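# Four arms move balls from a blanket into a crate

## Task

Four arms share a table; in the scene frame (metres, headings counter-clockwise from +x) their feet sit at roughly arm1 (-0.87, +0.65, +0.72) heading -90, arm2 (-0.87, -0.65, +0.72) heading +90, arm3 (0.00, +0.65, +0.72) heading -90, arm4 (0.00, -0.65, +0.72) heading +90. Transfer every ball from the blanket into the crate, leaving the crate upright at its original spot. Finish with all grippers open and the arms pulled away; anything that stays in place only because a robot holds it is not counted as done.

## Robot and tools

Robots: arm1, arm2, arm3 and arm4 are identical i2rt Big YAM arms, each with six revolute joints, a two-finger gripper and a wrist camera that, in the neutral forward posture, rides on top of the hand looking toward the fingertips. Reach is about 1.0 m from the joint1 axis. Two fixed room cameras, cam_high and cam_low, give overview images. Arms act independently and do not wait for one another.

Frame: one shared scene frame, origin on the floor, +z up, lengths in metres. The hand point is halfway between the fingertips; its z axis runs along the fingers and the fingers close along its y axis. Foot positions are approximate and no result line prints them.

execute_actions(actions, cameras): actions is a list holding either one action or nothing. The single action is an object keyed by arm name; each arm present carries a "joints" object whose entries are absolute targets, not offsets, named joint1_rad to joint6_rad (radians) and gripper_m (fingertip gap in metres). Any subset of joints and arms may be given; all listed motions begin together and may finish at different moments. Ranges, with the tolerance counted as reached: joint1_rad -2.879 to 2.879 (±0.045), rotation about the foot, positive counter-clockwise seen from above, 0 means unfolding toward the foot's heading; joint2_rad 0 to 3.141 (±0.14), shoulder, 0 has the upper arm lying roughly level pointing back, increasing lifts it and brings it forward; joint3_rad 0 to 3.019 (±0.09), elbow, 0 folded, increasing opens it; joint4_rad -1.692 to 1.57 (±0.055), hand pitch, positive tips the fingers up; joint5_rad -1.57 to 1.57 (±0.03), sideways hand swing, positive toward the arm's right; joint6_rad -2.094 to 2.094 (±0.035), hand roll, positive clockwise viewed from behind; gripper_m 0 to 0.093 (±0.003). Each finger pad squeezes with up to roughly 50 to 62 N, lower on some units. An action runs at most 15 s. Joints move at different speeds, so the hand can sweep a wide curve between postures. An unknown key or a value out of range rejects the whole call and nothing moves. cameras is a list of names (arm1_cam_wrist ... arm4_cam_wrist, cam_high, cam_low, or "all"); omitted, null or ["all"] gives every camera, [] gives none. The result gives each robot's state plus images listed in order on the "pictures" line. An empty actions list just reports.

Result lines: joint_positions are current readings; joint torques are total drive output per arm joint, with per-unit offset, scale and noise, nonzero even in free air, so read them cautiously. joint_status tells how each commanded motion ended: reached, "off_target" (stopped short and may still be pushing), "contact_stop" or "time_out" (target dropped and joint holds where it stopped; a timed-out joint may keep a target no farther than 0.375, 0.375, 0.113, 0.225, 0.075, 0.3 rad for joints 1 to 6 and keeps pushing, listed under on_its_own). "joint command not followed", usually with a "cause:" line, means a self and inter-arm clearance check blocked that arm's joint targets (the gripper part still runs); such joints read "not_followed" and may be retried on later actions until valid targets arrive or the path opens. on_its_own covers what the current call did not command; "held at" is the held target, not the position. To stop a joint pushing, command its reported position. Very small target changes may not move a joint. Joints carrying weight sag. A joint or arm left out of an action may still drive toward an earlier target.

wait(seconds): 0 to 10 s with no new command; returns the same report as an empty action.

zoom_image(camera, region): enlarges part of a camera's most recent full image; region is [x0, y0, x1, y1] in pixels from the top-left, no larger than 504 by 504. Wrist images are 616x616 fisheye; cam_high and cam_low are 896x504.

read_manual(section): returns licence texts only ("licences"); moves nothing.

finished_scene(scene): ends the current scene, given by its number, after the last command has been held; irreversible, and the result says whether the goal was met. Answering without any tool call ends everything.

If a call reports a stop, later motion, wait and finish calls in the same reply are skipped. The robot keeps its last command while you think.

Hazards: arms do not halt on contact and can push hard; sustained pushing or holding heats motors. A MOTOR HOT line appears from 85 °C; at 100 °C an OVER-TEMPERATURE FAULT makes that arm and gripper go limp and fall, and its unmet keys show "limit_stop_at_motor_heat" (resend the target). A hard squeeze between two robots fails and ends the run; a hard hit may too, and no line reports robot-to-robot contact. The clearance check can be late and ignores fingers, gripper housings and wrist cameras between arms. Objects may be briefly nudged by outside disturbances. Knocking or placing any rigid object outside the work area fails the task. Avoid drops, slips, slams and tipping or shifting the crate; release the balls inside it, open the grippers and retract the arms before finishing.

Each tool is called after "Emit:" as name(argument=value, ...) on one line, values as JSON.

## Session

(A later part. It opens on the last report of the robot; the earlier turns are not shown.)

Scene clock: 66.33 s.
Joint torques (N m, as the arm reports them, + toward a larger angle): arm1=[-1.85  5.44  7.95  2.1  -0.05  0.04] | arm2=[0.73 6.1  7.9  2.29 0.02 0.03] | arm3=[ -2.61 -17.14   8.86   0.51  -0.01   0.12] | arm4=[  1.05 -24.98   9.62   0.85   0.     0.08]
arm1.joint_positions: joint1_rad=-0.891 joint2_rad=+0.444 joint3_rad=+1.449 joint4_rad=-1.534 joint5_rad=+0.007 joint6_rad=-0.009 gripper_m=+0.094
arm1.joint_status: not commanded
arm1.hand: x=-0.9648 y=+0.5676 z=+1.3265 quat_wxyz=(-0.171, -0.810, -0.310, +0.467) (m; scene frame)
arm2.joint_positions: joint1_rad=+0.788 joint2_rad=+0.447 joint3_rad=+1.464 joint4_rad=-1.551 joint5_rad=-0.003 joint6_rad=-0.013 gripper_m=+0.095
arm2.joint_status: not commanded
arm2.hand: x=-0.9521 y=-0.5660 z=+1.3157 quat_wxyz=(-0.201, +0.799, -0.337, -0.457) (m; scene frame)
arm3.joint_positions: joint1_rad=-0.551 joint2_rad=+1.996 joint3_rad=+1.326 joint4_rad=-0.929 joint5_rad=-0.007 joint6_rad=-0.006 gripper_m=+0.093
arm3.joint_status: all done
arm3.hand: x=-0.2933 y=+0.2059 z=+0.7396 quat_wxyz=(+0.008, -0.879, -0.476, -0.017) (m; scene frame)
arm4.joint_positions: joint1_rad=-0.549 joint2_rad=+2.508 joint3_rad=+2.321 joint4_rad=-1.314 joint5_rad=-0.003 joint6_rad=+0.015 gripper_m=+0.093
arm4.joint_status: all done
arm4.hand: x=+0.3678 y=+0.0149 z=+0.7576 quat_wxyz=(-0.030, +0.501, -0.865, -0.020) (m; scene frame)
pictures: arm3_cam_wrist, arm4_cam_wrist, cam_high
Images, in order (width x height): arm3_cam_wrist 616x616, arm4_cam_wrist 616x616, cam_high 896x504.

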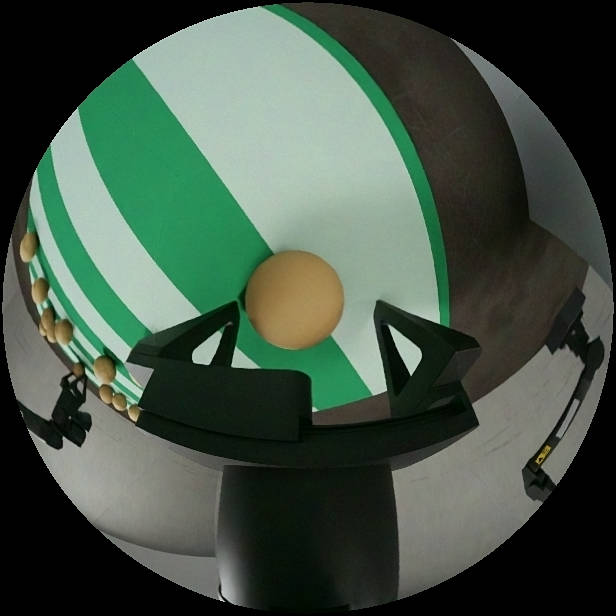

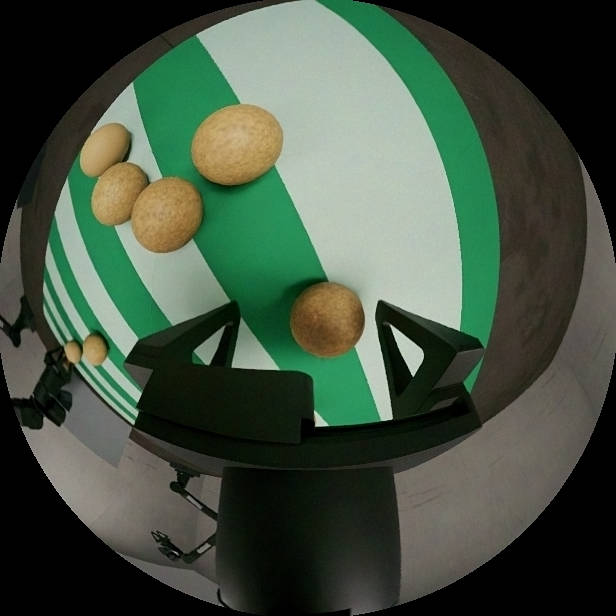

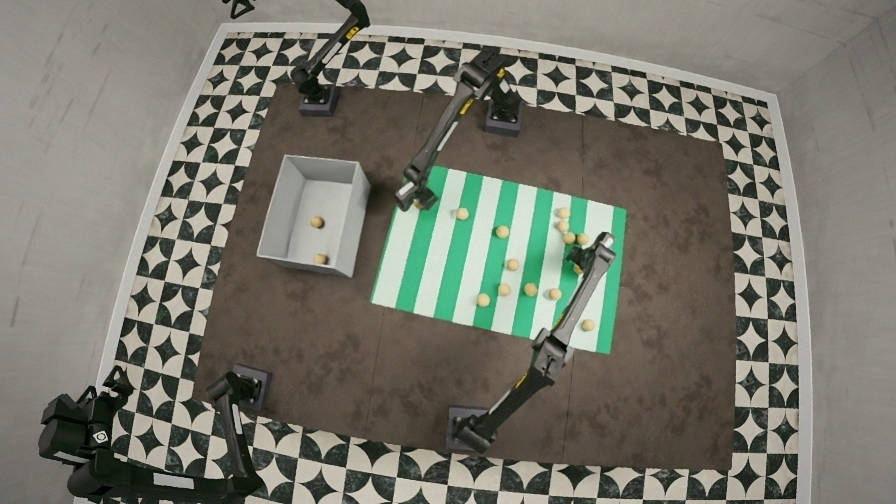

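Emit:
execute_actions(actions=[{"arm3":{"joints":{"joint4_rad":-0.87}},"arm4":{"joints":{"joint3_rad":2.305}}}], cameras=[])

Emit:
execute_actions(actions=[{"arm3":{"joints":{"gripper_m":0.035}},"arm4":{"joints":{"gripper_m":0.035}}}], cameras=[])

Emit:
execute_actions(actions=[{"arm3":{"joints":{"joint2_rad":1.3,"joint3_rad":1.7,"joint4_rad":-1.6}},"arm4":{"joints":{"joint2_rad":1.4,"joint3_rad":2.1,"joint4_rad":-1.65}}}], cameras=[])

Emit:
execute_actions(actions=[{"arm3":{"joints":{"joint1_rad":-0.91}},"arm4":{"joints":{"joint1_rad":0.1}}}], cameras=[])

Emit:
execute_actions(actions=[{"arm3":{"joints":{"joint1_rad":-0.91,"joint2_rad":2.25,"joint3_rad":2.54,"joint4_rad":-1.2}},"arm4":{"joints":{"joint1_rad":0.77,"joint2_rad":2.29,"joint3_rad":2.54,"joint4_rad":-0.95}}}], cameras=[])

Emit:
execute_actions(actions=[{"arm3":{"joints":{"gripper_m":0.093}},"arm4":{"joints":{"gripper_m":0.093}}}], cameras=[])

Emit:
execute_actions(actions=[{"arm3":{"joints":{"joint2_rad":1.4,"joint3_rad":1.8,"joint4_rad":-1.5}},"arm4":{"joints":{"joint2_rad":1.4,"joint3_rad":1.81,"joint4_rad":-1.5}}}], cameras=[])

Emit:
execute_actions(actions=[{"arm3":{"joints":{"joint1_rad":-0.5,"joint2_rad":1.68,"joint3_rad":1.2,"joint4_rad":-1.07}},"arm4":{"joints":{"joint1_rad":-0.208,"joint2_rad":2.04,"joint4_rad":-1.31}}}], cameras=[])

Emit:
execute_actions(actions=[{"arm3":{"joints":{"joint1_rad":-0.205}}}], cameras=[])

Emit:
execute_actions(actions=[{"arm3":{"joints":{"joint2_rad":1.887,"joint4_rad":-0.86}},"arm4":{"joints":{"joint2_rad":2.215,"joint4_rad":-1.14}}}], cameras=["arm3_cam_wrist","arm4_cam_wrist"])

Scene clock: 82.23 s.
Joint torques (N m, as the arm reports them, + toward a larger angle): arm1=[-2.3   6.01  7.93  2.15 -0.06  0.05] | arm2=[0.7  6.09 7.9  2.3  0.02 0.03] | arm3=[ -2.65 -17.33   8.96   0.65  -0.01   0.13] | arm4=[  1.56 -25.27   8.01   0.74   0.02   0.08]
arm1.joint_positions: joint1_rad=-0.891 joint2_rad=+0.444 joint3_rad=+1.449 joint4_rad=-1.534 joint5_rad=+0.007 joint6_rad=-0.009 gripper_m=+0.094
arm1.joint_status: not commanded
arm1.hand: x=-0.9648 y=+0.5676 z=+1.3265 quat_wxyz=(-0.171, -0.810, -0.310, +0.467) (m; scene frame)
arm2.joint_positions: joint1_rad=+0.788 joint2_rad=+0.447 joint3_rad=+1.464 joint4_rad=-1.551 joint5_rad=-0.003 joint6_rad=-0.013 gripper_m=+0.095
arm2.joint_status: not commanded
arm2.hand: x=-0.9521 y=-0.5660 z=+1.3157 quat_wxyz=(-0.201, +0.799, -0.337, -0.457) (m; scene frame)
arm3.joint_positions: joint1_rad=-0.551 joint2_rad=+1.996 joint3_rad=+1.326 joint4_rad=-0.880 joint5_rad=-0.007 joint6_rad=-0.006 gripper_m=+0.093
arm3.joint_status: all done
arm3.hand: x=-0.2999 y=+0.1960 z=+0.7394 quat_wxyz=(-0.003, -0.880, -0.476, +0.005) (m; scene frame)
arm4.joint_positions: joint1_rad=-0.549 joint2_rad=+2.506 joint3_rad=+2.302 joint4_rad=-1.313 joint5_rad=-0.003 joint6_rad=+0.015 gripper_m=+0.093
arm4.joint_status: all done
arm4.hand: x=+0.3651 y=+0.0100 z=+0.7513 quat_wxyz=(-0.023, +0.501, -0.865, -0.015) (m; scene frame)
pictures: none
No camera images: the call's "cameras" was empty. Leave "cameras" out to get every camera's image.

Scene clock: 82.87 s.
Joint torques (N m, as the arm reports them, + toward a larger angle): arm1=[-2.3   6.24  7.9   2.02 -0.04  0.06] | arm2=[0.7  6.09 7.91 2.29 0.02 0.03] | arm3=[ -2.62 -17.22   9.     0.66  -0.02   0.12] | arm4=[  1.53 -25.03   8.01   0.74   0.01   0.09]
arm1.joint_positions: joint1_rad=-0.891 joint2_rad=+0.444 joint3_rad=+1.449 joint4_rad=-1.534 joint5_rad=+0.007 joint6_rad=-0.009 gripper_m=+0.094
arm1.joint_status: not commanded
arm1.hand: x=-0.9648 y=+0.5676 z=+1.3265 quat_wxyz=(-0.171, -0.810, -0.310, +0.467) (m; scene frame)
arm2.joint_positions: joint1_rad=+0.788 joint2_rad=+0.447 joint3_rad=+1.464 joint4_rad=-1.551 joint5_rad=-0.003 joint6_rad=-0.013 gripper_m=+0.095
arm2.joint_status: not commanded
arm2.hand: x=-0.9521 y=-0.5660 z=+1.3157 quat_wxyz=(-0.201, +0.799, -0.337, -0.457) (m; scene frame)
arm3.joint_positions: joint1_rad=-0.551 joint2_rad=+1.996 joint3_rad=+1.326 joint4_rad=-0.880 joint5_rad=-0.007 joint6_rad=-0.006 gripper_m=+0.046
arm3.joint_status: gripper_m off_target (ended at +0.046, target +0.035)
arm3.hand: x=-0.2999 y=+0.1960 z=+0.7394 quat_wxyz=(-0.003, -0.880, -0.476, +0.005) (m; scene frame)
arm4.joint_positions: joint1_rad=-0.549 joint2_rad=+2.506 joint3_rad=+2.302 joint4_rad=-1.313 joint5_rad=-0.003 joint6_rad=+0.015 gripper_m=+0.048
arm4.joint_status: gripper_m off_target (ended at +0.048, target +0.035)
arm4.hand: x=+0.3651 y=+0.0100 z=+0.7513 quat_wxyz=(-0.023, +0.501, -0.865, -0.015) (m; scene frame)
pictures: none
No camera images: the call's "cameras" was empty. Leave "cameras" out to get every camera's image.

Scene clock: 85.10 s.
Joint torques (N m, as the arm reports them, + toward a larger angle): arm1=[-2.25  5.8   7.98  2.13 -0.07  0.07] | arm2=[0.71 6.1  7.91 2.3  0.02 0.03] | arm3=[-2.63 -9.04  8.78  0.61 -0.02  0.12] | arm4=[ 1.19 -8.95  8.06  0.74  0.03  0.08]
arm1.joint_positions: joint1_rad=-0.891 joint2_rad=+0.444 joint3_rad=+1.449 joint4_rad=-1.534 joint5_rad=+0.007 joint6_rad=-0.009 gripper_m=+0.094
arm1.joint_status: not commanded
arm1.hand: x=-0.9648 y=+0.5676 z=+1.3265 quat_wxyz=(-0.171, -0.810, -0.310, +0.467) (m; scene frame)
arm2.joint_positions: joint1_rad=+0.788 joint2_rad=+0.447 joint3_rad=+1.464 joint4_rad=-1.551 joint5_rad=-0.003 joint6_rad=-0.013 gripper_m=+0.095
arm2.joint_status: not commanded
arm2.hand: x=-0.9521 y=-0.5660 z=+1.3157 quat_wxyz=(-0.201, +0.799, -0.337, -0.457) (m; scene frame)
arm3.joint_positions: joint1_rad=-0.551 joint2_rad=+1.314 joint3_rad=+1.698 joint4_rad=-1.594 joint5_rad=-0.007 joint6_rad=-0.006 gripper_m=+0.046
arm3.joint_status: all done
arm3.hand: x=-0.2381 y=+0.2842 z=+1.2032 quat_wxyz=(-0.083, -0.865, -0.470, +0.154) (m; scene frame)
arm4.joint_positions: joint1_rad=-0.549 joint2_rad=+1.412 joint3_rad=+2.085 joint4_rad=-1.641 joint5_rad=-0.003 joint6_rad=+0.015 gripper_m=+0.048
arm4.joint_status: all done
arm4.hand: x=+0.2260 y=-0.2418 z=+1.3238 quat_wxyz=(-0.254, +0.479, -0.826, -0.154) (m; scene frame)
pictures: none
No camera images: the call's "cameras" was empty. Leave "cameras" out to get every camera's image.

Scene clock: 86.33 s.
Joint torques (N m, as the arm reports them, + toward a larger angle): arm1=[-2.09  6.11  7.92  2.03 -0.07  0.07] | arm2=[0.74 6.08 7.9  2.29 0.02 0.03] | arm3=[-1.75 -9.06  8.78  0.61 -0.06  0.12] | arm4=[ 2.41 -9.35  8.    0.76  0.05  0.06]
arm1.joint_positions: joint1_rad=-0.891 joint2_rad=+0.444 joint3_rad=+1.449 joint4_rad=-1.534 joint5_rad=+0.007 joint6_rad=-0.009 gripper_m=+0.094
arm1.joint_status: not commanded
arm1.hand: x=-0.9648 y=+0.5676 z=+1.3265 quat_wxyz=(-0.171, -0.810, -0.310, +0.467) (m; scene frame)
arm2.joint_positions: joint1_rad=+0.788 joint2_rad=+0.447 joint3_rad=+1.464 joint4_rad=-1.551 joint5_rad=-0.003 joint6_rad=-0.013 gripper_m=+0.095
arm2.joint_status: not commanded
arm2.hand: x=-0.9521 y=-0.5660 z=+1.3157 quat_wxyz=(-0.201, +0.799, -0.337, -0.457) (m; scene frame)
arm3.joint_positions: joint1_rad=-0.911 joint2_rad=+1.314 joint3_rad=+1.698 joint4_rad=-1.594 joint5_rad=-0.006 joint6_rad=-0.006 gripper_m=+0.046
arm3.joint_status: all done
arm3.hand: x=-0.3501 y=+0.3914 z=+1.2044 quat_wxyz=(-0.052, -0.935, -0.307, +0.168) (m; scene frame)
arm4.joint_positions: joint1_rad=+0.097 joint2_rad=+1.412 joint3_rad=+2.085 joint4_rad=-1.641 joint5_rad=-0.003 joint6_rad=+0.015 gripper_m=+0.048
arm4.joint_status: all done
arm4.hand: x=-0.0653 y=-0.1880 z=+1.3238 quat_wxyz=(-0.192, +0.716, -0.631, -0.227) (m; scene frame)
pictures: none
No camera images: the call's "cameras" was empty. Leave "cameras" out to get every camera's image.

Scene clock: 88.33 s.
Joint torques (N m, as the arm reports them, + toward a larger angle): arm1=[-2.33  6.54  7.87  2.07 -0.04  0.03] | arm2=[0.73 6.08 7.91 2.3  0.02 0.03] | arm3=[ -1.83 -24.94  14.35   1.49  -0.06   0.12] | arm4=[  1.78 -22.86  11.84   2.02   0.08   0.09]
arm1.joint_positions: joint1_rad=-0.891 joint2_rad=+0.444 joint3_rad=+1.449 joint4_rad=-1.534 joint5_rad=+0.007 joint6_rad=-0.009 gripper_m=+0.094
arm1.joint_status: not commanded
arm1.hand: x=-0.9648 y=+0.5676 z=+1.3265 quat_wxyz=(-0.171, -0.810, -0.310, +0.467) (m; scene frame)
arm2.joint_positions: joint1_rad=+0.788 joint2_rad=+0.447 joint3_rad=+1.464 joint4_rad=-1.551 joint5_rad=-0.003 joint6_rad=-0.013 gripper_m=+0.095
arm2.joint_status: not commanded
arm2.hand: x=-0.9521 y=-0.5660 z=+1.3157 quat_wxyz=(-0.201, +0.799, -0.337, -0.457) (m; scene frame)
arm3.joint_positions: joint1_rad=-0.911 joint2_rad=+2.270 joint3_rad=+2.475 joint4_rad=-1.209 joint5_rad=-0.006 joint6_rad=-0.006 gripper_m=+0.046
arm3.joint_status: all done
arm3.hand: x=-0.6671 y=+0.1643 z=+1.0219 quat_wxyz=(-0.083, -0.913, -0.300, +0.264) (m; scene frame)
arm4.joint_positions: joint1_rad=+0.771 joint2_rad=+2.287 joint3_rad=+2.494 joint4_rad=-0.968 joint5_rad=-0.003 joint6_rad=+0.015 gripper_m=+0.048
arm4.joint_status: all done
arm4.hand: x=-0.6355 y=-0.0508 z=+1.0537 quat_wxyz=(-0.142, +0.852, -0.345, -0.368) (m; scene frame)
pictures: none
No camera images: the call's "cameras" was empty. Leave "cameras" out to get every camera's image.

Scene clock: 88.97 s.
Joint torques (N m, as the arm reports them, + toward a larger angle): arm1=[-2.23  6.12  7.94  2.07 -0.05  0.08] | arm2=[0.72 6.1  7.91 2.29 0.02 0.03] | arm3=[ -1.81 -24.95  14.38   1.51  -0.06   0.12] | arm4=[  1.73 -22.82  11.84   2.14   0.06   0.05]
arm1.joint_positions: joint1_rad=-0.891 joint2_rad=+0.444 joint3_rad=+1.449 joint4_rad=-1.534 joint5_rad=+0.007 joint6_rad=-0.009 gripper_m=+0.094
arm1.joint_status: not commanded
arm1.hand: x=-0.9648 y=+0.5676 z=+1.3265 quat_wxyz=(-0.171, -0.810, -0.310, +0.467) (m; scene frame)
arm2.joint_positions: joint1_rad=+0.788 joint2_rad=+0.447 joint3_rad=+1.464 joint4_rad=-1.551 joint5_rad=-0.003 joint6_rad=-0.013 gripper_m=+0.095
arm2.joint_status: not commanded
arm2.hand: x=-0.9521 y=-0.5660 z=+1.3157 quat_wxyz=(-0.201, +0.799, -0.337, -0.457) (m; scene frame)
arm3.joint_positions: joint1_rad=-0.911 joint2_rad=+2.270 joint3_rad=+2.475 joint4_rad=-1.209 joint5_rad=-0.006 joint6_rad=-0.006 gripper_m=+0.093
arm3.joint_status: all done
arm3.hand: x=-0.6671 y=+0.1643 z=+1.0219 quat_wxyz=(-0.083, -0.913, -0.300, +0.264) (m; scene frame)
arm4.joint_positions: joint1_rad=+0.771 joint2_rad=+2.287 joint3_rad=+2.494 joint4_rad=-0.968 joint5_rad=-0.003 joint6_rad=+0.015 gripper_m=+0.093
arm4.joint_status: all done
arm4.hand: x=-0.6355 y=-0.0508 z=+1.0537 quat_wxyz=(-0.142, +0.852, -0.345, -0.368) (m; scene frame)
pictures: none
No camera images: the call's "cameras" was empty. Leave "cameras" out to get every camera's image.

Scene clock: 90.83 s.
Joint torques (N m, as the arm reports them, + toward a larger angle): arm1=[-1.94  6.36  8.06  2.09 -0.04  0.07] | arm2=[0.74 6.1  7.91 2.29 0.02 0.03] | arm3=[-1.71 -9.43  8.5   0.86 -0.06  0.12] | arm4=[  2.51 -10.33   8.57   0.53   0.07   0.11]
arm1.joint_positions: joint1_rad=-0.891 joint2_rad=+0.444 joint3_rad=+1.449 joint4_rad=-1.534 joint5_rad=+0.007 joint6_rad=-0.009 gripper_m=+0.094
arm1.joint_status: not commanded
arm1.hand: x=-0.9648 y=+0.5676 z=+1.3265 quat_wxyz=(-0.171, -0.810, -0.310, +0.467) (m; scene frame)
arm2.joint_positions: joint1_rad=+0.788 joint2_rad=+0.447 joint3_rad=+1.464 joint4_rad=-1.551 joint5_rad=-0.003 joint6_rad=-0.013 gripper_m=+0.095
arm2.joint_status: not commanded
arm2.hand: x=-0.9521 y=-0.5660 z=+1.3157 quat_wxyz=(-0.201, +0.799, -0.337, -0.457) (m; scene frame)
arm3.joint_positions: joint1_rad=-0.911 joint2_rad=+1.400 joint3_rad=+1.804 joint4_rad=-1.496 joint5_rad=-0.006 joint6_rad=-0.006 gripper_m=+0.093
arm3.joint_status: all done
arm3.hand: x=-0.3961 y=+0.3580 z=+1.2237 quat_wxyz=(-0.070, -0.924, -0.304, +0.223) (m; scene frame)
arm4.joint_positions: joint1_rad=+0.771 joint2_rad=+1.408 joint3_rad=+1.801 joint4_rad=-1.490 joint5_rad=-0.003 joint6_rad=+0.015 gripper_m=+0.093
arm4.joint_status: all done
arm4.hand: x=-0.3583 y=-0.3126 z=+1.2157 quat_wxyz=(-0.084, +0.901, -0.365, -0.219) (m; scene frame)
pictures: none
No camera images: the call's "cameras" was empty. Leave "cameras" out to get every camera's image.

Scene clock: 92.77 s.
Joint torques (N m, as the arm reports them, + toward a larger angle): arm1=[-2.31  6.2   7.96  2.03 -0.05  0.05] | arm2=[0.73 6.12 7.91 2.29 0.02 0.03] | arm3=[ -2.72 -13.31   7.66   0.57  -0.05   0.13] | arm4=[  2.1  -18.9    9.54   0.24   0.06   0.08]
arm1.joint_positions: joint1_rad=-0.891 joint2_rad=+0.444 joint3_rad=+1.449 joint4_rad=-1.534 joint5_rad=+0.007 joint6_rad=-0.009 gripper_m=+0.094
arm1.joint_status: not commanded
arm1.hand: x=-0.9648 y=+0.5676 z=+1.3265 quat_wxyz=(-0.171, -0.810, -0.310, +0.467) (m; scene frame)
arm2.joint_positions: joint1_rad=+0.788 joint2_rad=+0.447 joint3_rad=+1.464 joint4_rad=-1.551 joint5_rad=-0.003 joint6_rad=-0.013 gripper_m=+0.095
arm2.joint_status: not commanded
arm2.hand: x=-0.9521 y=-0.5660 z=+1.3157 quat_wxyz=(-0.201, +0.799, -0.337, -0.457) (m; scene frame)
arm3.joint_positions: joint1_rad=-0.487 joint2_rad=+1.687 joint3_rad=+1.199 joint4_rad=-1.079 joint5_rad=-0.006 joint6_rad=-0.006 gripper_m=+0.093
arm3.joint_status: all done
arm3.hand: x=-0.2339 y=+0.2401 z=+0.8495 quat_wxyz=(+0.001, -0.864, -0.504, -0.003) (m; scene frame)
arm4.joint_positions: joint1_rad=-0.206 joint2_rad=+2.041 joint3_rad=+1.782 joint4_rad=-1.310 joint5_rad=-0.003 joint6_rad=+0.015 gripper_m=+0.093
arm4.joint_status: all done
arm4.hand: x=+0.1006 y=-0.0346 z=+0.8672 quat_wxyz=(+0.000, +0.642, -0.767, -0.002) (m; scene frame)
pictures: none
No camera images: the call's "cameras" was empty. Leave "cameras" out to get every camera's image.

Scene clock: 93.90 s.
Joint torques (N m, as the arm reports them, + toward a larger angle): arm1=[-2.27  5.83  8.01  2.04 -0.06  0.05] | arm2=[0.74 6.09 7.91 2.31 0.02 0.03] | arm3=[ -2.78 -13.28   7.66   0.53  -0.06   0.12] | arm4=[  2.13 -18.34   9.58   0.17   0.06   0.08]
arm1.joint_positions: joint1_rad=-0.891 joint2_rad=+0.444 joint3_rad=+1.449 joint4_rad=-1.534 joint5_rad=+0.007 joint6_rad=-0.009 gripper_m=+0.094
arm1.joint_status: not commanded
arm1.hand: x=-0.9648 y=+0.5676 z=+1.3265 quat_wxyz=(-0.171, -0.810, -0.310, +0.467) (m; scene frame)
arm2.joint_positions: joint1_rad=+0.788 joint2_rad=+0.447 joint3_rad=+1.464 joint4_rad=-1.551 joint5_rad=-0.003 joint6_rad=-0.013 gripper_m=+0.095
arm2.joint_status: not commanded
arm2.hand: x=-0.9521 y=-0.5660 z=+1.3157 quat_wxyz=(-0.201, +0.799, -0.337, -0.457) (m; scene frame)
arm3.joint_positions: joint1_rad=-0.191 joint2_rad=+1.687 joint3_rad=+1.199 joint4_rad=-1.078 joint5_rad=-0.006 joint6_rad=-0.006 gripper_m=+0.093
arm3.joint_status: all done
arm3.hand: x=-0.1046 y=+0.1893 z=+0.8489 quat_wxyz=(+0.000, -0.780, -0.625, -0.004) (m; scene frame)
arm4.joint_positions: joint1_rad=-0.206 joint2_rad=+2.041 joint3_rad=+1.782 joint4_rad=-1.310 joint5_rad=-0.003 joint6_rad=+0.015 gripper_m=+0.093
arm4.joint_status: not commanded
arm4.hand: x=+0.1006 y=-0.0346 z=+0.8672 quat_wxyz=(+0.000, +0.642, -0.767, -0.002) (m; scene frame)
pictures: none
No camera images: the call's "cameras" was empty. Leave "cameras" out to get every camera's image.

Scene clock: 95.10 s.
Joint torques (N m, as the arm reports them, + toward a larger angle): arm1=[-2.18  6.05  7.95  1.97 -0.08  0.06] | arm2=[0.73 6.1  7.91 2.29 0.02 0.03] | arm3=[ -2.71 -16.52   6.75   0.55  -0.06   0.12] | arm4=[  1.96 -21.41   8.88   0.57   0.06   0.06]
arm1.joint_positions: joint1_rad=-0.891 joint2_rad=+0.444 joint3_rad=+1.449 joint4_rad=-1.534 joint5_rad=+0.007 joint6_rad=-0.009 gripper_m=+0.094
arm1.joint_status: not commanded
arm1.hand: x=-0.9648 y=+0.5676 z=+1.3265 quat_wxyz=(-0.171, -0.810, -0.310, +0.467) (m; scene frame)
arm2.joint_positions: joint1_rad=+0.788 joint2_rad=+0.447 joint3_rad=+1.464 joint4_rad=-1.551 joint5_rad=-0.003 joint6_rad=-0.013 gripper_m=+0.095
arm2.joint_status: not commanded
arm2.hand: x=-0.9521 y=-0.5660 z=+1.3157 quat_wxyz=(-0.201, +0.799, -0.337, -0.457) (m; scene frame)
arm3.joint_positions: joint1_rad=-0.191 joint2_rad=+1.907 joint3_rad=+1.196 joint4_rad=-0.869 joint5_rad=-0.006 joint6_rad=-0.006 gripper_m=+0.093
arm3.joint_status: all done
arm3.hand: x=-0.1105 y=+0.1648 z=+0.7451 quat_wxyz=(+0.005, -0.780, -0.625, -0.009) (m; scene frame)
arm4.joint_positions: joint1_rad=-0.206 joint2_rad=+2.236 joint3_rad=+1.782 joint4_rad=-1.153 joint5_rad=-0.003 joint6_rad=+0.015 gripper_m=+0.093
arm4.joint_status: all done
arm4.hand: x=+0.1039 y=-0.0148 z=+0.7470 quat_wxyz=(+0.014, +0.641, -0.767, +0.010) (m; scene frame)
pictures: arm3_cam_wrist, arm4_cam_wrist
Images, in order (width x height): arm3_cam_wrist 616x616, arm4_cam_wrist 616x616.

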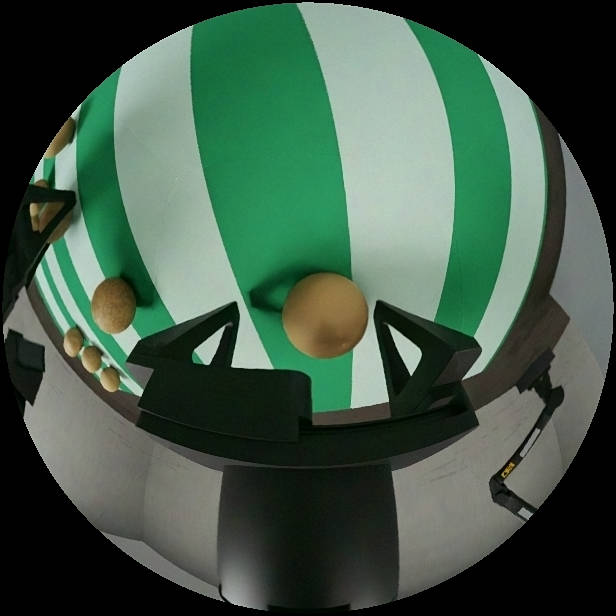

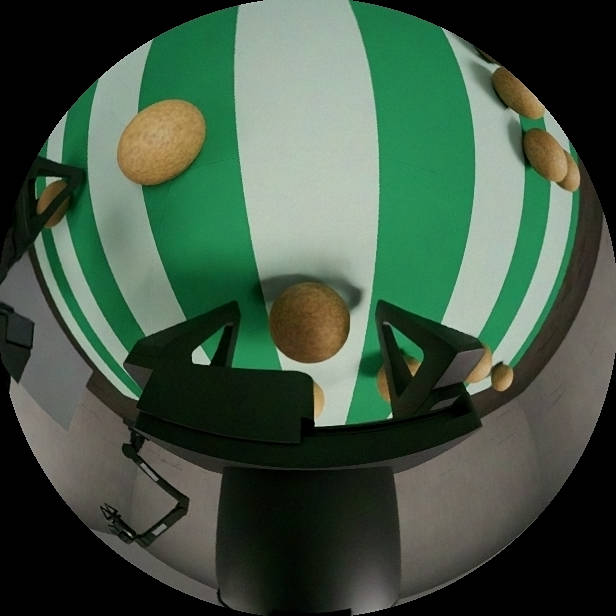

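Emit:
execute_actions(actions=[{"arm3":{"joints":{"gripper_m":0.035}},"arm4":{"joints":{"gripper_m":0.035}}}], cameras=[])

Emit:
execute_actions(actions=[{"arm3":{"joints":{"joint1_rad":-0.7,"joint2_rad":1.3,"joint3_rad":1.7,"joint4_rad":-1.6}},"arm4":{"joints":{"joint1_rad":0.1,"joint2_rad":1.4,"joint4_rad":-1.6}}}], cameras=[])

Emit:
execute_actions(actions=[{"arm3":{"joints":{"joint1_rad":-0.91,"joint2_rad":2.25,"joint3_rad":2.54,"joint4_rad":-1.2}},"arm4":{"joints":{"joint1_rad":0.77,"joint2_rad":2.29,"joint3_rad":2.54,"joint4_rad":-0.95}}}], cameras=[])

Emit:
execute_actions(actions=[{"arm3":{"joints":{"gripper_m":0.093}},"arm4":{"joints":{"gripper_m":0.093}}}], cameras=[])

Emit:
execute_actions(actions=[{"arm3":{"joints":{"joint2_rad":1.4,"joint3_rad":1.8,"joint4_rad":-1.5}},"arm4":{"joints":{"joint2_rad":1.4,"joint3_rad":1.8,"joint4_rad":-1.5}}}], cameras=[])

Emit:
execute_actions(actions=[{"arm3":{"joints":{"joint1_rad":0.12,"joint2_rad":1.76,"joint3_rad":1.315,"joint4_rad":-1.1}},"arm4":{"joints":{"joint1_rad":-0.048,"joint2_rad":1.63,"joint3_rad":1.15,"joint4_rad":-1.07}}}], cameras=[])

Emit:
execute_actions(actions=[{"arm3":{"joints":{"joint2_rad":1.955,"joint4_rad":-0.905}},"arm4":{"joints":{"joint2_rad":1.845,"joint4_rad":-0.86}}}], cameras=[])

Emit:
execute_actions(actions=[{"arm3":{"joints":{"gripper_m":0.035}},"arm4":{"joints":{"gripper_m":0.035}}}], cameras=[])

Emit:
execute_actions(actions=[{"arm3":{"joints":{"joint1_rad":-0.4,"joint2_rad":1.3,"joint3_rad":1.7,"joint4_rad":-1.6}},"arm4":{"joints":{"joint1_rad":0.5,"joint2_rad":1.3,"joint3_rad":1.7,"joint4_rad":-1.6}}}], cameras=[])

Emit:
execute_actions(actions=[{"arm3":{"joints":{"joint1_rad":-0.91,"joint2_rad":2.25,"joint3_rad":2.54,"joint4_rad":-1.2}},"arm4":{"joints":{"joint1_rad":0.77,"joint2_rad":2.29,"joint3_rad":2.54,"joint4_rad":-0.95}}}], cameras=[])

Emit:
execute_actions(actions=[{"arm3":{"joints":{"gripper_m":0.093}},"arm4":{"joints":{"gripper_m":0.093}}}], cameras=[])

Emit:
execute_actions(actions=[{"arm3":{"joints":{"joint2_rad":1.4,"joint3_rad":1.8,"joint4_rad":-1.5,"joint6_rad":0.65}},"arm4":{"joints":{"joint2_rad":1.4,"joint3_rad":1.8,"joint4_rad":-1.5}}}], cameras=[])

Emit:
execute_actions(actions=[{"arm3":{"joints":{"joint1_rad":0.665,"joint2_rad":1.7,"joint3_rad":1.23,"joint4_rad":-1.06}},"arm4":{"joints":{"joint1_rad":-0.168,"joint2_rad":1.75,"joint3_rad":1.325,"joint4_rad":-1.12}}}], cameras=[])

Emit:
execute_actions(actions=[{"arm3":{"joints":{"joint2_rad":1.907,"joint4_rad":-0.87}},"arm4":{"joints":{"joint2_rad":1.95,"joint4_rad":-0.925}}}], cameras=["arm3_cam_wrist","arm4_cam_wrist","cam_high"])

Scene clock: 121.47 s.
Joint torques (N m, as the arm reports them, + toward a larger angle): arm1=[-2.41  6.38  7.9   2.14 -0.06  0.08] | arm2=[0.76 6.11 7.91 2.3  0.02 0.03] | arm3=[ -2.75 -16.43   6.75   0.56  -0.07   0.12] | arm4=[  2.16 -21.9    8.95   0.48   0.07   0.07]
arm1.joint_positions: joint1_rad=-0.891 joint2_rad=+0.444 joint3_rad=+1.449 joint4_rad=-1.534 joint5_rad=+0.007 joint6_rad=-0.009 gripper_m=+0.094
arm1.joint_status: not commanded
arm1.hand: x=-0.9648 y=+0.5676 z=+1.3265 quat_wxyz=(-0.171, -0.810, -0.310, +0.467) (m; scene frame)
arm2.joint_positions: joint1_rad=+0.788 joint2_rad=+0.447 joint3_rad=+1.464 joint4_rad=-1.551 joint5_rad=-0.003 joint6_rad=-0.013 gripper_m=+0.095
arm2.joint_status: not commanded
arm2.hand: x=-0.9521 y=-0.5660 z=+1.3157 quat_wxyz=(-0.201, +0.799, -0.337, -0.457) (m; scene frame)
arm3.joint_positions: joint1_rad=-0.191 joint2_rad=+1.907 joint3_rad=+1.196 joint4_rad=-0.869 joint5_rad=-0.006 joint6_rad=-0.006 gripper_m=+0.047
arm3.joint_status: gripper_m off_target (ended at +0.047, target +0.035)
arm3.hand: x=-0.1106 y=+0.1648 z=+0.7451 quat_wxyz=(+0.005, -0.780, -0.625, -0.009) (m; scene frame)
arm4.joint_positions: joint1_rad=-0.206 joint2_rad=+2.236 joint3_rad=+1.782 joint4_rad=-1.153 joint5_rad=-0.003 joint6_rad=+0.015 gripper_m=+0.048
arm4.joint_status: gripper_m off_target (ended at +0.048, target +0.035)
arm4.hand: x=+0.1039 y=-0.0148 z=+0.7470 quat_wxyz=(+0.014, +0.641, -0.767, +0.010) (m; scene frame)
pictures: none
No camera images: the call's "cameras" was empty. Leave "cameras" out to get every camera's image.

Scene clock: 123.27 s.
Joint torques (N m, as the arm reports them, + toward a larger angle): arm1=[-2.33  5.8   7.89  2.07 -0.09  0.03] | arm2=[0.73 6.09 7.91 2.29 0.02 0.03] | arm3=[-0.71 -9.3   8.77  0.6  -0.18  0.12] | arm4=[  2.54 -10.43   8.5    0.49   0.21   0.08]
arm1.joint_positions: joint1_rad=-0.891 joint2_rad=+0.444 joint3_rad=+1.449 joint4_rad=-1.534 joint5_rad=+0.007 joint6_rad=-0.009 gripper_m=+0.094
arm1.joint_status: not commanded
arm1.hand: x=-0.9648 y=+0.5676 z=+1.3265 quat_wxyz=(-0.171, -0.810, -0.310, +0.467) (m; scene frame)
arm2.joint_positions: joint1_rad=+0.788 joint2_rad=+0.447 joint3_rad=+1.464 joint4_rad=-1.551 joint5_rad=-0.003 joint6_rad=-0.013 gripper_m=+0.095
arm2.joint_status: not commanded
arm2.hand: x=-0.9521 y=-0.5660 z=+1.3157 quat_wxyz=(-0.201, +0.799, -0.337, -0.457) (m; scene frame)
arm3.joint_positions: joint1_rad=-0.715 joint2_rad=+1.315 joint3_rad=+1.698 joint4_rad=-1.594 joint5_rad=-0.003 joint6_rad=-0.006 gripper_m=+0.047
arm3.joint_status: all done
arm3.hand: x=-0.2945 y=+0.3283 z=+1.2034 quat_wxyz=(-0.067, -0.901, -0.397, +0.162) (m; scene frame)
arm4.joint_positions: joint1_rad=+0.097 joint2_rad=+1.412 joint3_rad=+1.800 joint4_rad=-1.592 joint5_rad=-0.006 joint6_rad=+0.015 gripper_m=+0.048
arm4.joint_status: all done
arm4.hand: x=-0.0667 y=-0.1845 z=+1.2036 quat_wxyz=(-0.117, +0.738, -0.650, -0.141) (m; scene frame)
pictures: none
No camera images: the call's "cameras" was empty. Leave "cameras" out to get every camera's image.

Scene clock: 125.20 s.
Joint torques (N m, as the arm reports them, + toward a larger angle): arm1=[-2.5   5.85  7.86  2.09 -0.04  0.06] | arm2=[0.71 6.1  7.91 2.29 0.02 0.03] | arm3=[ -1.38 -24.85  14.43   1.5   -0.07   0.12] | arm4=[  2.35 -24.23  12.18   2.03   0.1    0.08]
arm1.joint_positions: joint1_rad=-0.891 joint2_rad=+0.444 joint3_rad=+1.449 joint4_rad=-1.534 joint5_rad=+0.007 joint6_rad=-0.009 gripper_m=+0.094
arm1.joint_status: not commanded
arm1.hand: x=-0.9648 y=+0.5676 z=+1.3265 quat_wxyz=(-0.171, -0.810, -0.310, +0.467) (m; scene frame)
arm2.joint_positions: joint1_rad=+0.788 joint2_rad=+0.447 joint3_rad=+1.464 joint4_rad=-1.551 joint5_rad=-0.003 joint6_rad=-0.013 gripper_m=+0.095
arm2.joint_status: not commanded
arm2.hand: x=-0.9521 y=-0.5660 z=+1.3157 quat_wxyz=(-0.201, +0.799, -0.337, -0.457) (m; scene frame)
arm3.joint_positions: joint1_rad=-0.918 joint2_rad=+2.270 joint3_rad=+2.475 joint4_rad=-1.209 joint5_rad=-0.006 joint6_rad=-0.006 gripper_m=+0.047
arm3.joint_status: all done
arm3.hand: x=-0.6706 y=+0.1692 z=+1.0214 quat_wxyz=(-0.082, -0.914, -0.297, +0.264) (m; scene frame)
arm4.joint_positions: joint1_rad=+0.766 joint2_rad=+2.304 joint3_rad=+2.487 joint4_rad=-0.969 joint5_rad=-0.004 joint6_rad=+0.015 gripper_m=+0.048
arm4.joint_status: all done
arm4.hand: x=-0.6338 y=-0.0470 z=+1.0350 quat_wxyz=(-0.138, +0.856, -0.349, -0.357) (m; scene frame)
pictures: none
No camera images: the call's "cameras" was empty. Leave "cameras" out to get every camera's image.

Scene clock: 125.83 s.
Joint torques (N m, as the arm reports them, + toward a larger angle): arm1=[-2.21  5.96  8.11  2.05 -0.04  0.03] | arm2=[0.72 6.11 7.9  2.29 0.02 0.03] | arm3=[ -1.25 -24.9   14.4    1.51  -0.08   0.12] | arm4=[  2.45 -24.25  12.35   2.     0.11   0.07]
arm1.joint_positions: joint1_rad=-0.891 joint2_rad=+0.444 joint3_rad=+1.449 joint4_rad=-1.534 joint5_rad=+0.007 joint6_rad=-0.009 gripper_m=+0.094
arm1.joint_status: not commanded
arm1.hand: x=-0.9648 y=+0.5676 z=+1.3265 quat_wxyz=(-0.171, -0.810, -0.310, +0.467) (m; scene frame)
arm2.joint_positions: joint1_rad=+0.788 joint2_rad=+0.447 joint3_rad=+1.464 joint4_rad=-1.551 joint5_rad=-0.003 joint6_rad=-0.013 gripper_m=+0.095
arm2.joint_status: not commanded
arm2.hand: x=-0.9521 y=-0.5660 z=+1.3157 quat_wxyz=(-0.201, +0.799, -0.337, -0.457) (m; scene frame)
arm3.joint_positions: joint1_rad=-0.918 joint2_rad=+2.270 joint3_rad=+2.475 joint4_rad=-1.209 joint5_rad=-0.006 joint6_rad=-0.006 gripper_m=+0.093
arm3.joint_status: all done
arm3.hand: x=-0.6706 y=+0.1692 z=+1.0214 quat_wxyz=(-0.082, -0.914, -0.297, +0.264) (m; scene frame)
arm4.joint_positions: joint1_rad=+0.766 joint2_rad=+2.304 joint3_rad=+2.487 joint4_rad=-0.969 joint5_rad=-0.004 joint6_rad=+0.015 gripper_m=+0.093
arm4.joint_status: all done
arm4.hand: x=-0.6338 y=-0.0470 z=+1.0350 quat_wxyz=(-0.138, +0.856, -0.349, -0.357) (m; scene frame)
pictures: none
No camera images: the call's "cameras" was empty. Leave "cameras" out to get every camera's image.

Scene clock: 127.70 s.
Joint torques (N m, as the arm reports them, + toward a larger angle): arm1=[-2.04  6.29  7.9   2.03 -0.04  0.07] | arm2=[0.75 6.13 7.9  2.29 0.02 0.03] | arm3=[-1.19 -9.41  8.47  0.86 -0.07  0.12] | arm4=[ 2.5  -9.59  8.51  0.6   0.1   0.09]
arm1.joint_positions: joint1_rad=-0.891 joint2_rad=+0.444 joint3_rad=+1.449 joint4_rad=-1.534 joint5_rad=+0.007 joint6_rad=-0.009 gripper_m=+0.094
arm1.joint_status: not commanded
arm1.hand: x=-0.9648 y=+0.5676 z=+1.3265 quat_wxyz=(-0.171, -0.810, -0.310, +0.467) (m; scene frame)
arm2.joint_positions: joint1_rad=+0.788 joint2_rad=+0.447 joint3_rad=+1.464 joint4_rad=-1.551 joint5_rad=-0.003 joint6_rad=-0.013 gripper_m=+0.095
arm2.joint_status: not commanded
arm2.hand: x=-0.9521 y=-0.5660 z=+1.3157 quat_wxyz=(-0.201, +0.799, -0.337, -0.457) (m; scene frame)
arm3.joint_positions: joint1_rad=-0.918 joint2_rad=+1.400 joint3_rad=+1.804 joint4_rad=-1.496 joint5_rad=-0.006 joint6_rad=-0.006 gripper_m=+0.093
arm3.joint_status: all done
arm3.hand: x=-0.3981 y=+0.3609 z=+1.2237 quat_wxyz=(-0.069, -0.925, -0.300, +0.223) (m; scene frame)
arm4.joint_positions: joint1_rad=+0.766 joint2_rad=+1.405 joint3_rad=+1.792 joint4_rad=-1.490 joint5_rad=-0.004 joint6_rad=+0.015 gripper_m=+0.093
arm4.joint_status: all done
arm4.hand: x=-0.3558 y=-0.3121 z=+1.2129 quat_wxyz=(-0.083, +0.901, -0.368, -0.217) (m; scene frame)
pictures: none
No camera images: the call's "cameras" was empty. Leave "cameras" out to get every camera's image.

Scene clock: 129.30 s.
Joint torques (N m, as the arm reports them, + toward a larger angle): arm1=[-1.9   5.82  8.    2.02 -0.02  0.08] | arm2=[0.75 6.09 7.91 2.3  0.02 0.03] | arm3=[ -1.51 -14.17   8.74   0.49  -0.04   0.12] | arm4=[  2.57 -12.36   7.44   0.76   0.06   0.08]
arm1.joint_positions: joint1_rad=-0.891 joint2_rad=+0.444 joint3_rad=+1.449 joint4_rad=-1.534 joint5_rad=+0.007 joint6_rad=-0.009 gripper_m=+0.094
arm1.joint_status: not commanded
arm1.hand: x=-0.9648 y=+0.5676 z=+1.3265 quat_wxyz=(-0.171, -0.810, -0.310, +0.467) (m; scene frame)
arm2.joint_positions: joint1_rad=+0.788 joint2_rad=+0.447 joint3_rad=+1.464 joint4_rad=-1.551 joint5_rad=-0.003 joint6_rad=-0.013 gripper_m=+0.095
arm2.joint_status: not commanded
arm2.hand: x=-0.9521 y=-0.5660 z=+1.3157 quat_wxyz=(-0.201, +0.799, -0.337, -0.457) (m; scene frame)
arm3.joint_positions: joint1_rad=+0.119 joint2_rad=+1.759 joint3_rad=+1.301 joint4_rad=-1.106 joint5_rad=-0.007 joint6_rad=-0.006 gripper_m=+0.093
arm3.joint_status: all done
arm3.hand: x=+0.0435 y=+0.1475 z=+0.8493 quat_wxyz=(-0.001, -0.674, -0.738, -0.005) (m; scene frame)
arm4.joint_positions: joint1_rad=-0.053 joint2_rad=+1.636 joint3_rad=+1.145 joint4_rad=-1.084 joint5_rad=-0.004 joint6_rad=+0.015 gripper_m=+0.093
arm4.joint_status: all done
arm4.hand: x=+0.0040 y=-0.2001 z=+0.8509 quat_wxyz=(+0.002, +0.698, -0.716, +0.000) (m; scene frame)
pictures: none
No camera images: the call's "cameras" was empty. Leave "cameras" out to get every camera's image.

Scene clock: 130.40 s.
Joint torques (N m, as the arm reports them, + toward a larger angle): arm1=[-2.25  6.09  7.97  2.02 -0.08  0.05] | arm2=[0.73 6.06 7.91 2.3  0.02 0.03] | arm3=[ -1.65 -18.13   7.74   0.54  -0.04   0.12] | arm4=[  2.48 -14.93   6.94   0.53   0.07   0.08]
arm1.joint_positions: joint1_rad=-0.891 joint2_rad=+0.444 joint3_rad=+1.449 joint4_rad=-1.534 joint5_rad=+0.007 joint6_rad=-0.009 gripper_m=+0.094
arm1.joint_status: not commanded
arm1.hand: x=-0.9648 y=+0.5676 z=+1.3265 quat_wxyz=(-0.171, -0.810, -0.310, +0.467) (m; scene frame)
arm2.joint_positions: joint1_rad=+0.788 joint2_rad=+0.447 joint3_rad=+1.464 joint4_rad=-1.551 joint5_rad=-0.003 joint6_rad=-0.013 gripper_m=+0.095
arm2.joint_status: not commanded
arm2.hand: x=-0.9521 y=-0.5660 z=+1.3157 quat_wxyz=(-0.201, +0.799, -0.337, -0.457) (m; scene frame)
arm3.joint_positions: joint1_rad=+0.119 joint2_rad=+1.975 joint3_rad=+1.301 joint4_rad=-0.914 joint5_rad=-0.007 joint6_rad=-0.006 gripper_m=+0.093
arm3.joint_status: all done
arm3.hand: x=+0.0455 y=+0.1251 z=+0.7418 quat_wxyz=(+0.008, -0.674, -0.738, -0.013) (m; scene frame)
arm4.joint_positions: joint1_rad=-0.053 joint2_rad=+1.864 joint3_rad=+1.138 joint4_rad=-0.873 joint5_rad=-0.004 joint6_rad=+0.015 gripper_m=+0.093
arm4.joint_status: all done
arm4.hand: x=+0.0042 y=-0.1750 z=+0.7472 quat_wxyz=(+0.011, +0.698, -0.716, +0.008) (m; scene frame)
pictures: none
No camera images: the call's "cameras" was empty. Leave "cameras" out to get every camera's image.

Scene clock: 131.03 s.
Joint torques (N m, as the arm reports them, + toward a larger angle): arm1=[-2.14  6.27  8.1   2.01 -0.04  0.02] | arm2=[0.74 6.09 7.91 2.3  0.02 0.03] | arm3=[ -1.63 -17.68   7.74   0.55  -0.05   0.12] | arm4=[  2.6  -15.11   6.79   0.61   0.09   0.08]
arm1.joint_positions: joint1_rad=-0.891 joint2_rad=+0.444 joint3_rad=+1.449 joint4_rad=-1.534 joint5_rad=+0.007 joint6_rad=-0.009 gripper_m=+0.094
arm1.joint_status: not commanded
arm1.hand: x=-0.9648 y=+0.5676 z=+1.3265 quat_wxyz=(-0.171, -0.810, -0.310, +0.467) (m; scene frame)
arm2.joint_positions: joint1_rad=+0.788 joint2_rad=+0.447 joint3_rad=+1.464 joint4_rad=-1.551 joint5_rad=-0.003 joint6_rad=-0.013 gripper_m=+0.095
arm2.joint_status: not commanded
arm2.hand: x=-0.9521 y=-0.5660 z=+1.3157 quat_wxyz=(-0.201, +0.799, -0.337, -0.457) (m; scene frame)
arm3.joint_positions: joint1_rad=+0.119 joint2_rad=+1.975 joint3_rad=+1.301 joint4_rad=-0.914 joint5_rad=-0.007 joint6_rad=-0.006 gripper_m=+0.046
arm3.joint_status: gripper_m off_target (ended at +0.046, target +0.035)
arm3.hand: x=+0.0455 y=+0.1251 z=+0.7418 quat_wxyz=(+0.008, -0.674, -0.738, -0.013) (m; scene frame)
arm4.joint_positions: joint1_rad=-0.053 joint2_rad=+1.864 joint3_rad=+1.138 joint4_rad=-0.873 joint5_rad=-0.004 joint6_rad=+0.015 gripper_m=+0.048
arm4.joint_status: gripper_m off_target (ended at +0.048, target +0.035)
arm4.hand: x=+0.0042 y=-0.1750 z=+0.7472 quat_wxyz=(+0.011, +0.698, -0.716, +0.008) (m; scene frame)
pictures: none
No camera images: the call's "cameras" was empty. Leave "cameras" out to get every camera's image.

Scene clock: 132.90 s.
Joint torques (N m, as the arm reports them, + toward a larger angle): arm1=[-2.16  5.9   7.99  2.09 -0.08  0.04] | arm2=[0.72 6.07 7.9  2.29 0.02 0.03] | arm3=[-0.79 -9.27  9.03  0.61 -0.18  0.12] | arm4=[ 1.29 -8.92  8.77  0.36  0.19  0.09]
arm1.joint_positions: joint1_rad=-0.891 joint2_rad=+0.444 joint3_rad=+1.449 joint4_rad=-1.534 joint5_rad=+0.007 joint6_rad=-0.009 gripper_m=+0.094
arm1.joint_status: not commanded
arm1.hand: x=-0.9648 y=+0.5676 z=+1.3265 quat_wxyz=(-0.171, -0.810, -0.310, +0.467) (m; scene frame)
arm2.joint_positions: joint1_rad=+0.788 joint2_rad=+0.447 joint3_rad=+1.464 joint4_rad=-1.551 joint5_rad=-0.003 joint6_rad=-0.013 gripper_m=+0.095
arm2.joint_status: not commanded
arm2.hand: x=-0.9521 y=-0.5660 z=+1.3157 quat_wxyz=(-0.201, +0.799, -0.337, -0.457) (m; scene frame)
arm3.joint_positions: joint1_rad=-0.413 joint2_rad=+1.315 joint3_rad=+1.695 joint4_rad=-1.594 joint5_rad=-0.002 joint6_rad=-0.006 gripper_m=+0.046
arm3.joint_status: all done
arm3.hand: x=-0.1870 y=+0.2556 z=+1.2014 quat_wxyz=(-0.091, -0.832, -0.528, +0.147) (m; scene frame)
arm4.joint_positions: joint1_rad=+0.513 joint2_rad=+1.314 joint3_rad=+1.686 joint4_rad=-1.589 joint5_rad=-0.006 joint6_rad=+0.015 gripper_m=+0.048
arm4.joint_status: all done
arm4.hand: x=-0.2290 y=-0.2837 z=+1.1953 quat_wxyz=(-0.082, +0.857, -0.484, -0.156) (m; scene frame)
pictures: none
No camera images: the call's "cameras" was empty. Leave "cameras" out to get every camera's image.

Scene clock: 134.90 s.
Joint torques (N m, as the arm reports them, + toward a larger angle): arm1=[-2.23  6.11  8.01  2.04 -0.07  0.04] | arm2=[0.69 6.1  7.91 2.29 0.02 0.03] | arm3=[ -1.12 -25.06  14.47   1.51  -0.08   0.12] | arm4=[  1.42 -23.96  12.28   2.03   0.12   0.08]
arm1.joint_positions: joint1_rad=-0.891 joint2_rad=+0.444 joint3_rad=+1.449 joint4_rad=-1.534 joint5_rad=+0.007 joint6_rad=-0.009 gripper_m=+0.094
arm1.joint_status: not commanded
arm1.hand: x=-0.9648 y=+0.5676 z=+1.3265 quat_wxyz=(-0.171, -0.810, -0.310, +0.467) (m; scene frame)
arm2.joint_positions: joint1_rad=+0.788 joint2_rad=+0.447 joint3_rad=+1.464 joint4_rad=-1.551 joint5_rad=-0.003 joint6_rad=-0.013 gripper_m=+0.095
arm2.joint_status: not commanded
arm2.hand: x=-0.9521 y=-0.5660 z=+1.3157 quat_wxyz=(-0.201, +0.799, -0.337, -0.457) (m; scene frame)
arm3.joint_positions: joint1_rad=-0.920 joint2_rad=+2.270 joint3_rad=+2.475 joint4_rad=-1.209 joint5_rad=-0.006 joint6_rad=-0.006 gripper_m=+0.046
arm3.joint_status: all done
arm3.hand: x=-0.6718 y=+0.1707 z=+1.0217 quat_wxyz=(-0.081, -0.914, -0.296, +0.264) (m; scene frame)
arm4.joint_positions: joint1_rad=+0.782 joint2_rad=+2.305 joint3_rad=+2.486 joint4_rad=-0.970 joint5_rad=-0.005 joint6_rad=+0.015 gripper_m=+0.048
arm4.joint_status: all done
arm4.hand: x=-0.6433 y=-0.0571 z=+1.0335 quat_wxyz=(-0.134, +0.859, -0.342, -0.357) (m; scene frame)
pictures: none
No camera images: the call's "cameras" was empty. Leave "cameras" out to get every camera's image.

Scene clock: 135.53 s.
Joint torques (N m, as the arm reports them, + toward a larger angle): arm1=[-2.64  6.24  8.01  1.96 -0.08  0.05] | arm2=[0.75 6.12 7.91 2.3  0.02 0.03] | arm3=[ -1.12 -24.93  14.4    1.49  -0.08   0.12] | arm4=[  1.32 -24.61  12.31   2.06   0.13   0.09]
arm1.joint_positions: joint1_rad=-0.891 joint2_rad=+0.444 joint3_rad=+1.449 joint4_rad=-1.534 joint5_rad=+0.007 joint6_rad=-0.009 gripper_m=+0.094
arm1.joint_status: not commanded
arm1.hand: x=-0.9648 y=+0.5676 z=+1.3265 quat_wxyz=(-0.171, -0.810, -0.310, +0.467) (m; scene frame)
arm2.joint_positions: joint1_rad=+0.788 joint2_rad=+0.447 joint3_rad=+1.464 joint4_rad=-1.551 joint5_rad=-0.003 joint6_rad=-0.013 gripper_m=+0.095
arm2.joint_status: not commanded
arm2.hand: x=-0.9521 y=-0.5660 z=+1.3157 quat_wxyz=(-0.201, +0.799, -0.337, -0.457) (m; scene frame)
arm3.joint_positions: joint1_rad=-0.920 joint2_rad=+2.270 joint3_rad=+2.475 joint4_rad=-1.209 joint5_rad=-0.006 joint6_rad=-0.006 gripper_m=+0.093
arm3.joint_status: all done
arm3.hand: x=-0.6718 y=+0.1707 z=+1.0217 quat_wxyz=(-0.081, -0.914, -0.296, +0.264) (m; scene frame)
arm4.joint_positions: joint1_rad=+0.782 joint2_rad=+2.305 joint3_rad=+2.486 joint4_rad=-0.970 joint5_rad=-0.005 joint6_rad=+0.015 gripper_m=+0.093
arm4.joint_status: all done
arm4.hand: x=-0.6433 y=-0.0571 z=+1.0335 quat_wxyz=(-0.134, +0.859, -0.342, -0.357) (m; scene frame)
pictures: none
No camera images: the call's "cameras" was empty. Leave "cameras" out to get every camera's image.

Scene clock: 137.40 s.
Joint torques (N m, as the arm reports them, + toward a larger angle): arm1=[-2.23  6.23  8.03  2.03 -0.02  0.06] | arm2=[0.73 6.08 7.91 2.29 0.02 0.03] | arm3=[-1.01 -9.51  8.53  0.84 -0.04  0.22] | arm4=[ 1.58 -9.88  8.53  0.54  0.14  0.09]
arm1.joint_positions: joint1_rad=-0.891 joint2_rad=+0.444 joint3_rad=+1.449 joint4_rad=-1.534 joint5_rad=+0.007 joint6_rad=-0.009 gripper_m=+0.094
arm1.joint_status: not commanded
arm1.hand: x=-0.9648 y=+0.5676 z=+1.3265 quat_wxyz=(-0.171, -0.810, -0.310, +0.467) (m; scene frame)
arm2.joint_positions: joint1_rad=+0.788 joint2_rad=+0.447 joint3_rad=+1.464 joint4_rad=-1.551 joint5_rad=-0.003 joint6_rad=-0.013 gripper_m=+0.095
arm2.joint_status: not commanded
arm2.hand: x=-0.9521 y=-0.5660 z=+1.3157 quat_wxyz=(-0.201, +0.799, -0.337, -0.457) (m; scene frame)
arm3.joint_positions: joint1_rad=-0.920 joint2_rad=+1.400 joint3_rad=+1.804 joint4_rad=-1.496 joint5_rad=-0.006 joint6_rad=+0.635 gripper_m=+0.093
arm3.joint_status: all done
arm3.hand: x=-0.3988 y=+0.3619 z=+1.2237 quat_wxyz=(-0.135, -0.972, +0.007, +0.190) (m; scene frame)
arm4.joint_positions: joint1_rad=+0.782 joint2_rad=+1.405 joint3_rad=+1.792 joint4_rad=-1.491 joint5_rad=-0.005 joint6_rad=+0.015 gripper_m=+0.093
arm4.joint_status: all done
arm4.hand: x=-0.3611 y=-0.3178 z=+1.2128 quat_wxyz=(-0.081, +0.903, -0.361, -0.217) (m; scene frame)
pictures: none
No camera images: the call's "cameras" was empty. Leave "cameras" out to get every camera's image.

Scene clock: 139.30 s.
Joint torques (N m, as the arm reports them, + toward a larger angle): arm1=[-2.13  6.29  7.97  2.06 -0.06  0.07] | arm2=[0.72 6.09 7.9  2.29 0.02 0.03] | arm3=[ -1.55 -14.06   7.09   0.31  -0.02   0.24] | arm4=[  3.08 -13.53   9.13   0.56   0.1    0.06]
arm1.joint_positions: joint1_rad=-0.891 joint2_rad=+0.444 joint3_rad=+1.449 joint4_rad=-1.534 joint5_rad=+0.007 joint6_rad=-0.009 gripper_m=+0.094
arm1.joint_status: not commanded
arm1.hand: x=-0.9648 y=+0.5676 z=+1.3265 quat_wxyz=(-0.171, -0.810, -0.310, +0.467) (m; scene frame)
arm2.joint_positions: joint1_rad=+0.788 joint2_rad=+0.447 joint3_rad=+1.464 joint4_rad=-1.551 joint5_rad=-0.003 joint6_rad=-0.013 gripper_m=+0.095
arm2.joint_status: not commanded
arm2.hand: x=-0.9521 y=-0.5660 z=+1.3157 quat_wxyz=(-0.201, +0.799, -0.337, -0.457) (m; scene frame)
arm3.joint_positions: joint1_rad=+0.667 joint2_rad=+1.710 joint3_rad=+1.238 joint4_rad=-1.061 joint5_rad=-0.006 joint6_rad=+0.636 gripper_m=+0.093
arm3.joint_status: all done
arm3.hand: x=+0.2910 y=+0.2534 z=+0.8527 quat_wxyz=(-0.015, -0.708, -0.706, -0.004) (m; scene frame)
arm4.joint_positions: joint1_rad=-0.178 joint2_rad=+1.742 joint3_rad=+1.296 joint4_rad=-1.129 joint5_rad=-0.004 joint6_rad=+0.015 gripper_m=+0.093
arm4.joint_status: all done
arm4.hand: x=+0.0663 y=-0.1580 z=+0.8544 quat_wxyz=(+0.003, +0.652, -0.758, +0.000) (m; scene frame)
pictures: none
No camera images: the call's "cameras" was empty. Leave "cameras" out to get every camera's image.

Scene clock: 140.43 s.
Joint torques (N m, as the arm reports them, + toward a larger angle): arm1=[-2.04  6.36  7.84  2.05 -0.06  0.02] | arm2=[0.74 6.08 7.9  2.3  0.02 0.03] | arm3=[ -1.78 -16.9    6.93   0.53  -0.02   0.24] | arm4=[  2.89 -16.98   8.23   0.54   0.08   0.08]
arm1.joint_positions: joint1_rad=-0.891 joint2_rad=+0.444 joint3_rad=+1.449 joint4_rad=-1.534 joint5_rad=+0.007 joint6_rad=-0.009 gripper_m=+0.094
arm1.joint_status: not commanded
arm1.hand: x=-0.9648 y=+0.5676 z=+1.3265 quat_wxyz=(-0.171, -0.810, -0.310, +0.467) (m; scene frame)
arm2.joint_positions: joint1_rad=+0.788 joint2_rad=+0.447 joint3_rad=+1.464 joint4_rad=-1.551 joint5_rad=-0.003 joint6_rad=-0.013 gripper_m=+0.095
arm2.joint_status: not commanded
arm2.hand: x=-0.9521 y=-0.5660 z=+1.3157 quat_wxyz=(-0.201, +0.799, -0.337, -0.457) (m; scene frame)
arm3.joint_positions: joint1_rad=+0.667 joint2_rad=+1.928 joint3_rad=+1.224 joint4_rad=-0.879 joint5_rad=-0.006 joint6_rad=+0.636 gripper_m=+0.093
arm3.joint_status: all done
arm3.hand: x=+0.2998 y=+0.2427 z=+0.7442 quat_wxyz=(+0.009, -0.708, -0.706, -0.008) (m; scene frame)
arm4.joint_positions: joint1_rad=-0.178 joint2_rad=+1.969 joint3_rad=+1.296 joint4_rad=-0.938 joint5_rad=-0.004 joint6_rad=+0.015 gripper_m=+0.093
arm4.joint_status: all done
arm4.hand: x=+0.0694 y=-0.1348 z=+0.7428 quat_wxyz=(+0.016, +0.652, -0.758, +0.012) (m; scene frame)
pictures: arm3_cam_wrist, arm4_cam_wrist, cam_high
Images, in order (width x height): arm3_cam_wrist 616x616, arm4_cam_wrist 616x616, cam_high 896x504.

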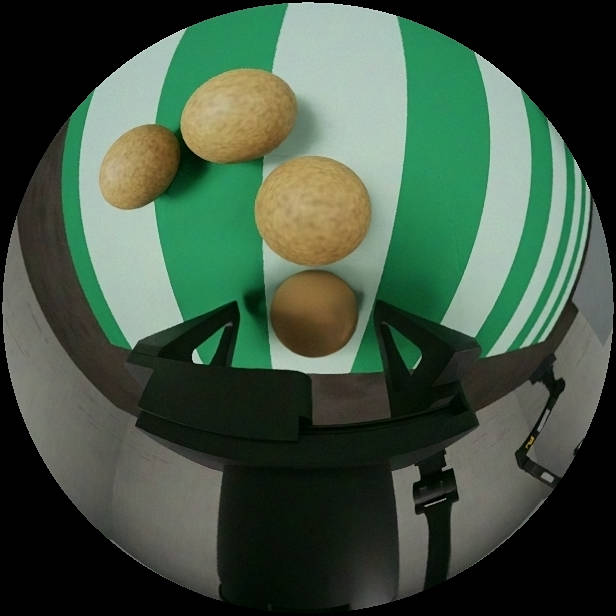

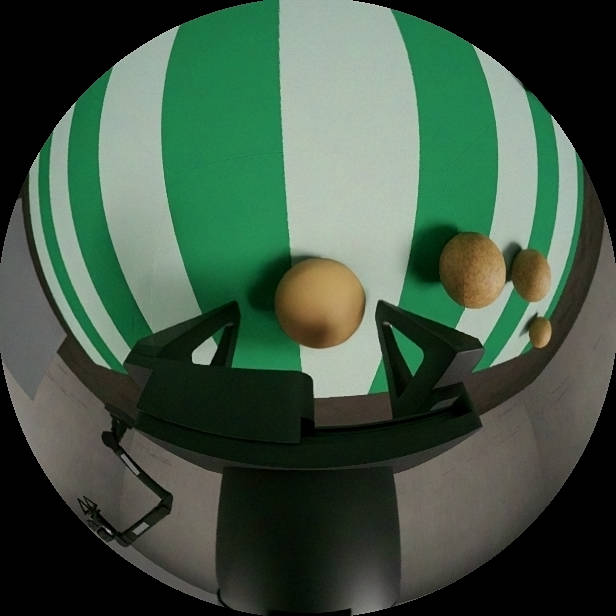

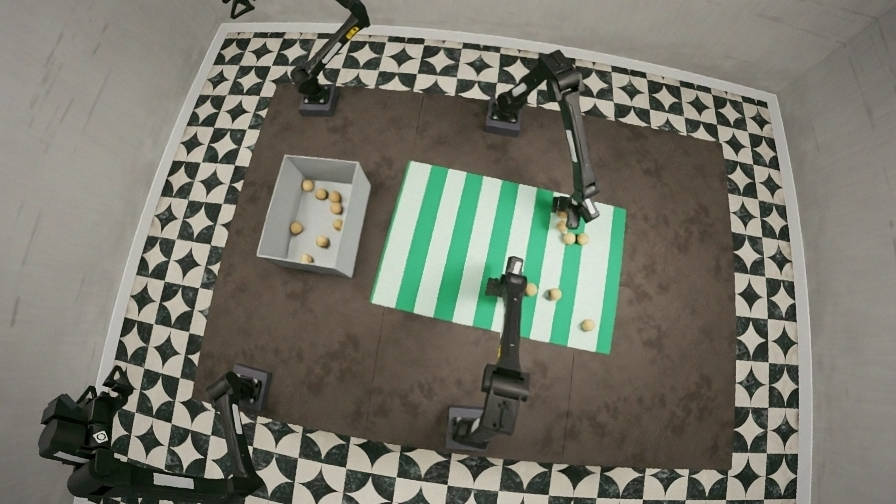

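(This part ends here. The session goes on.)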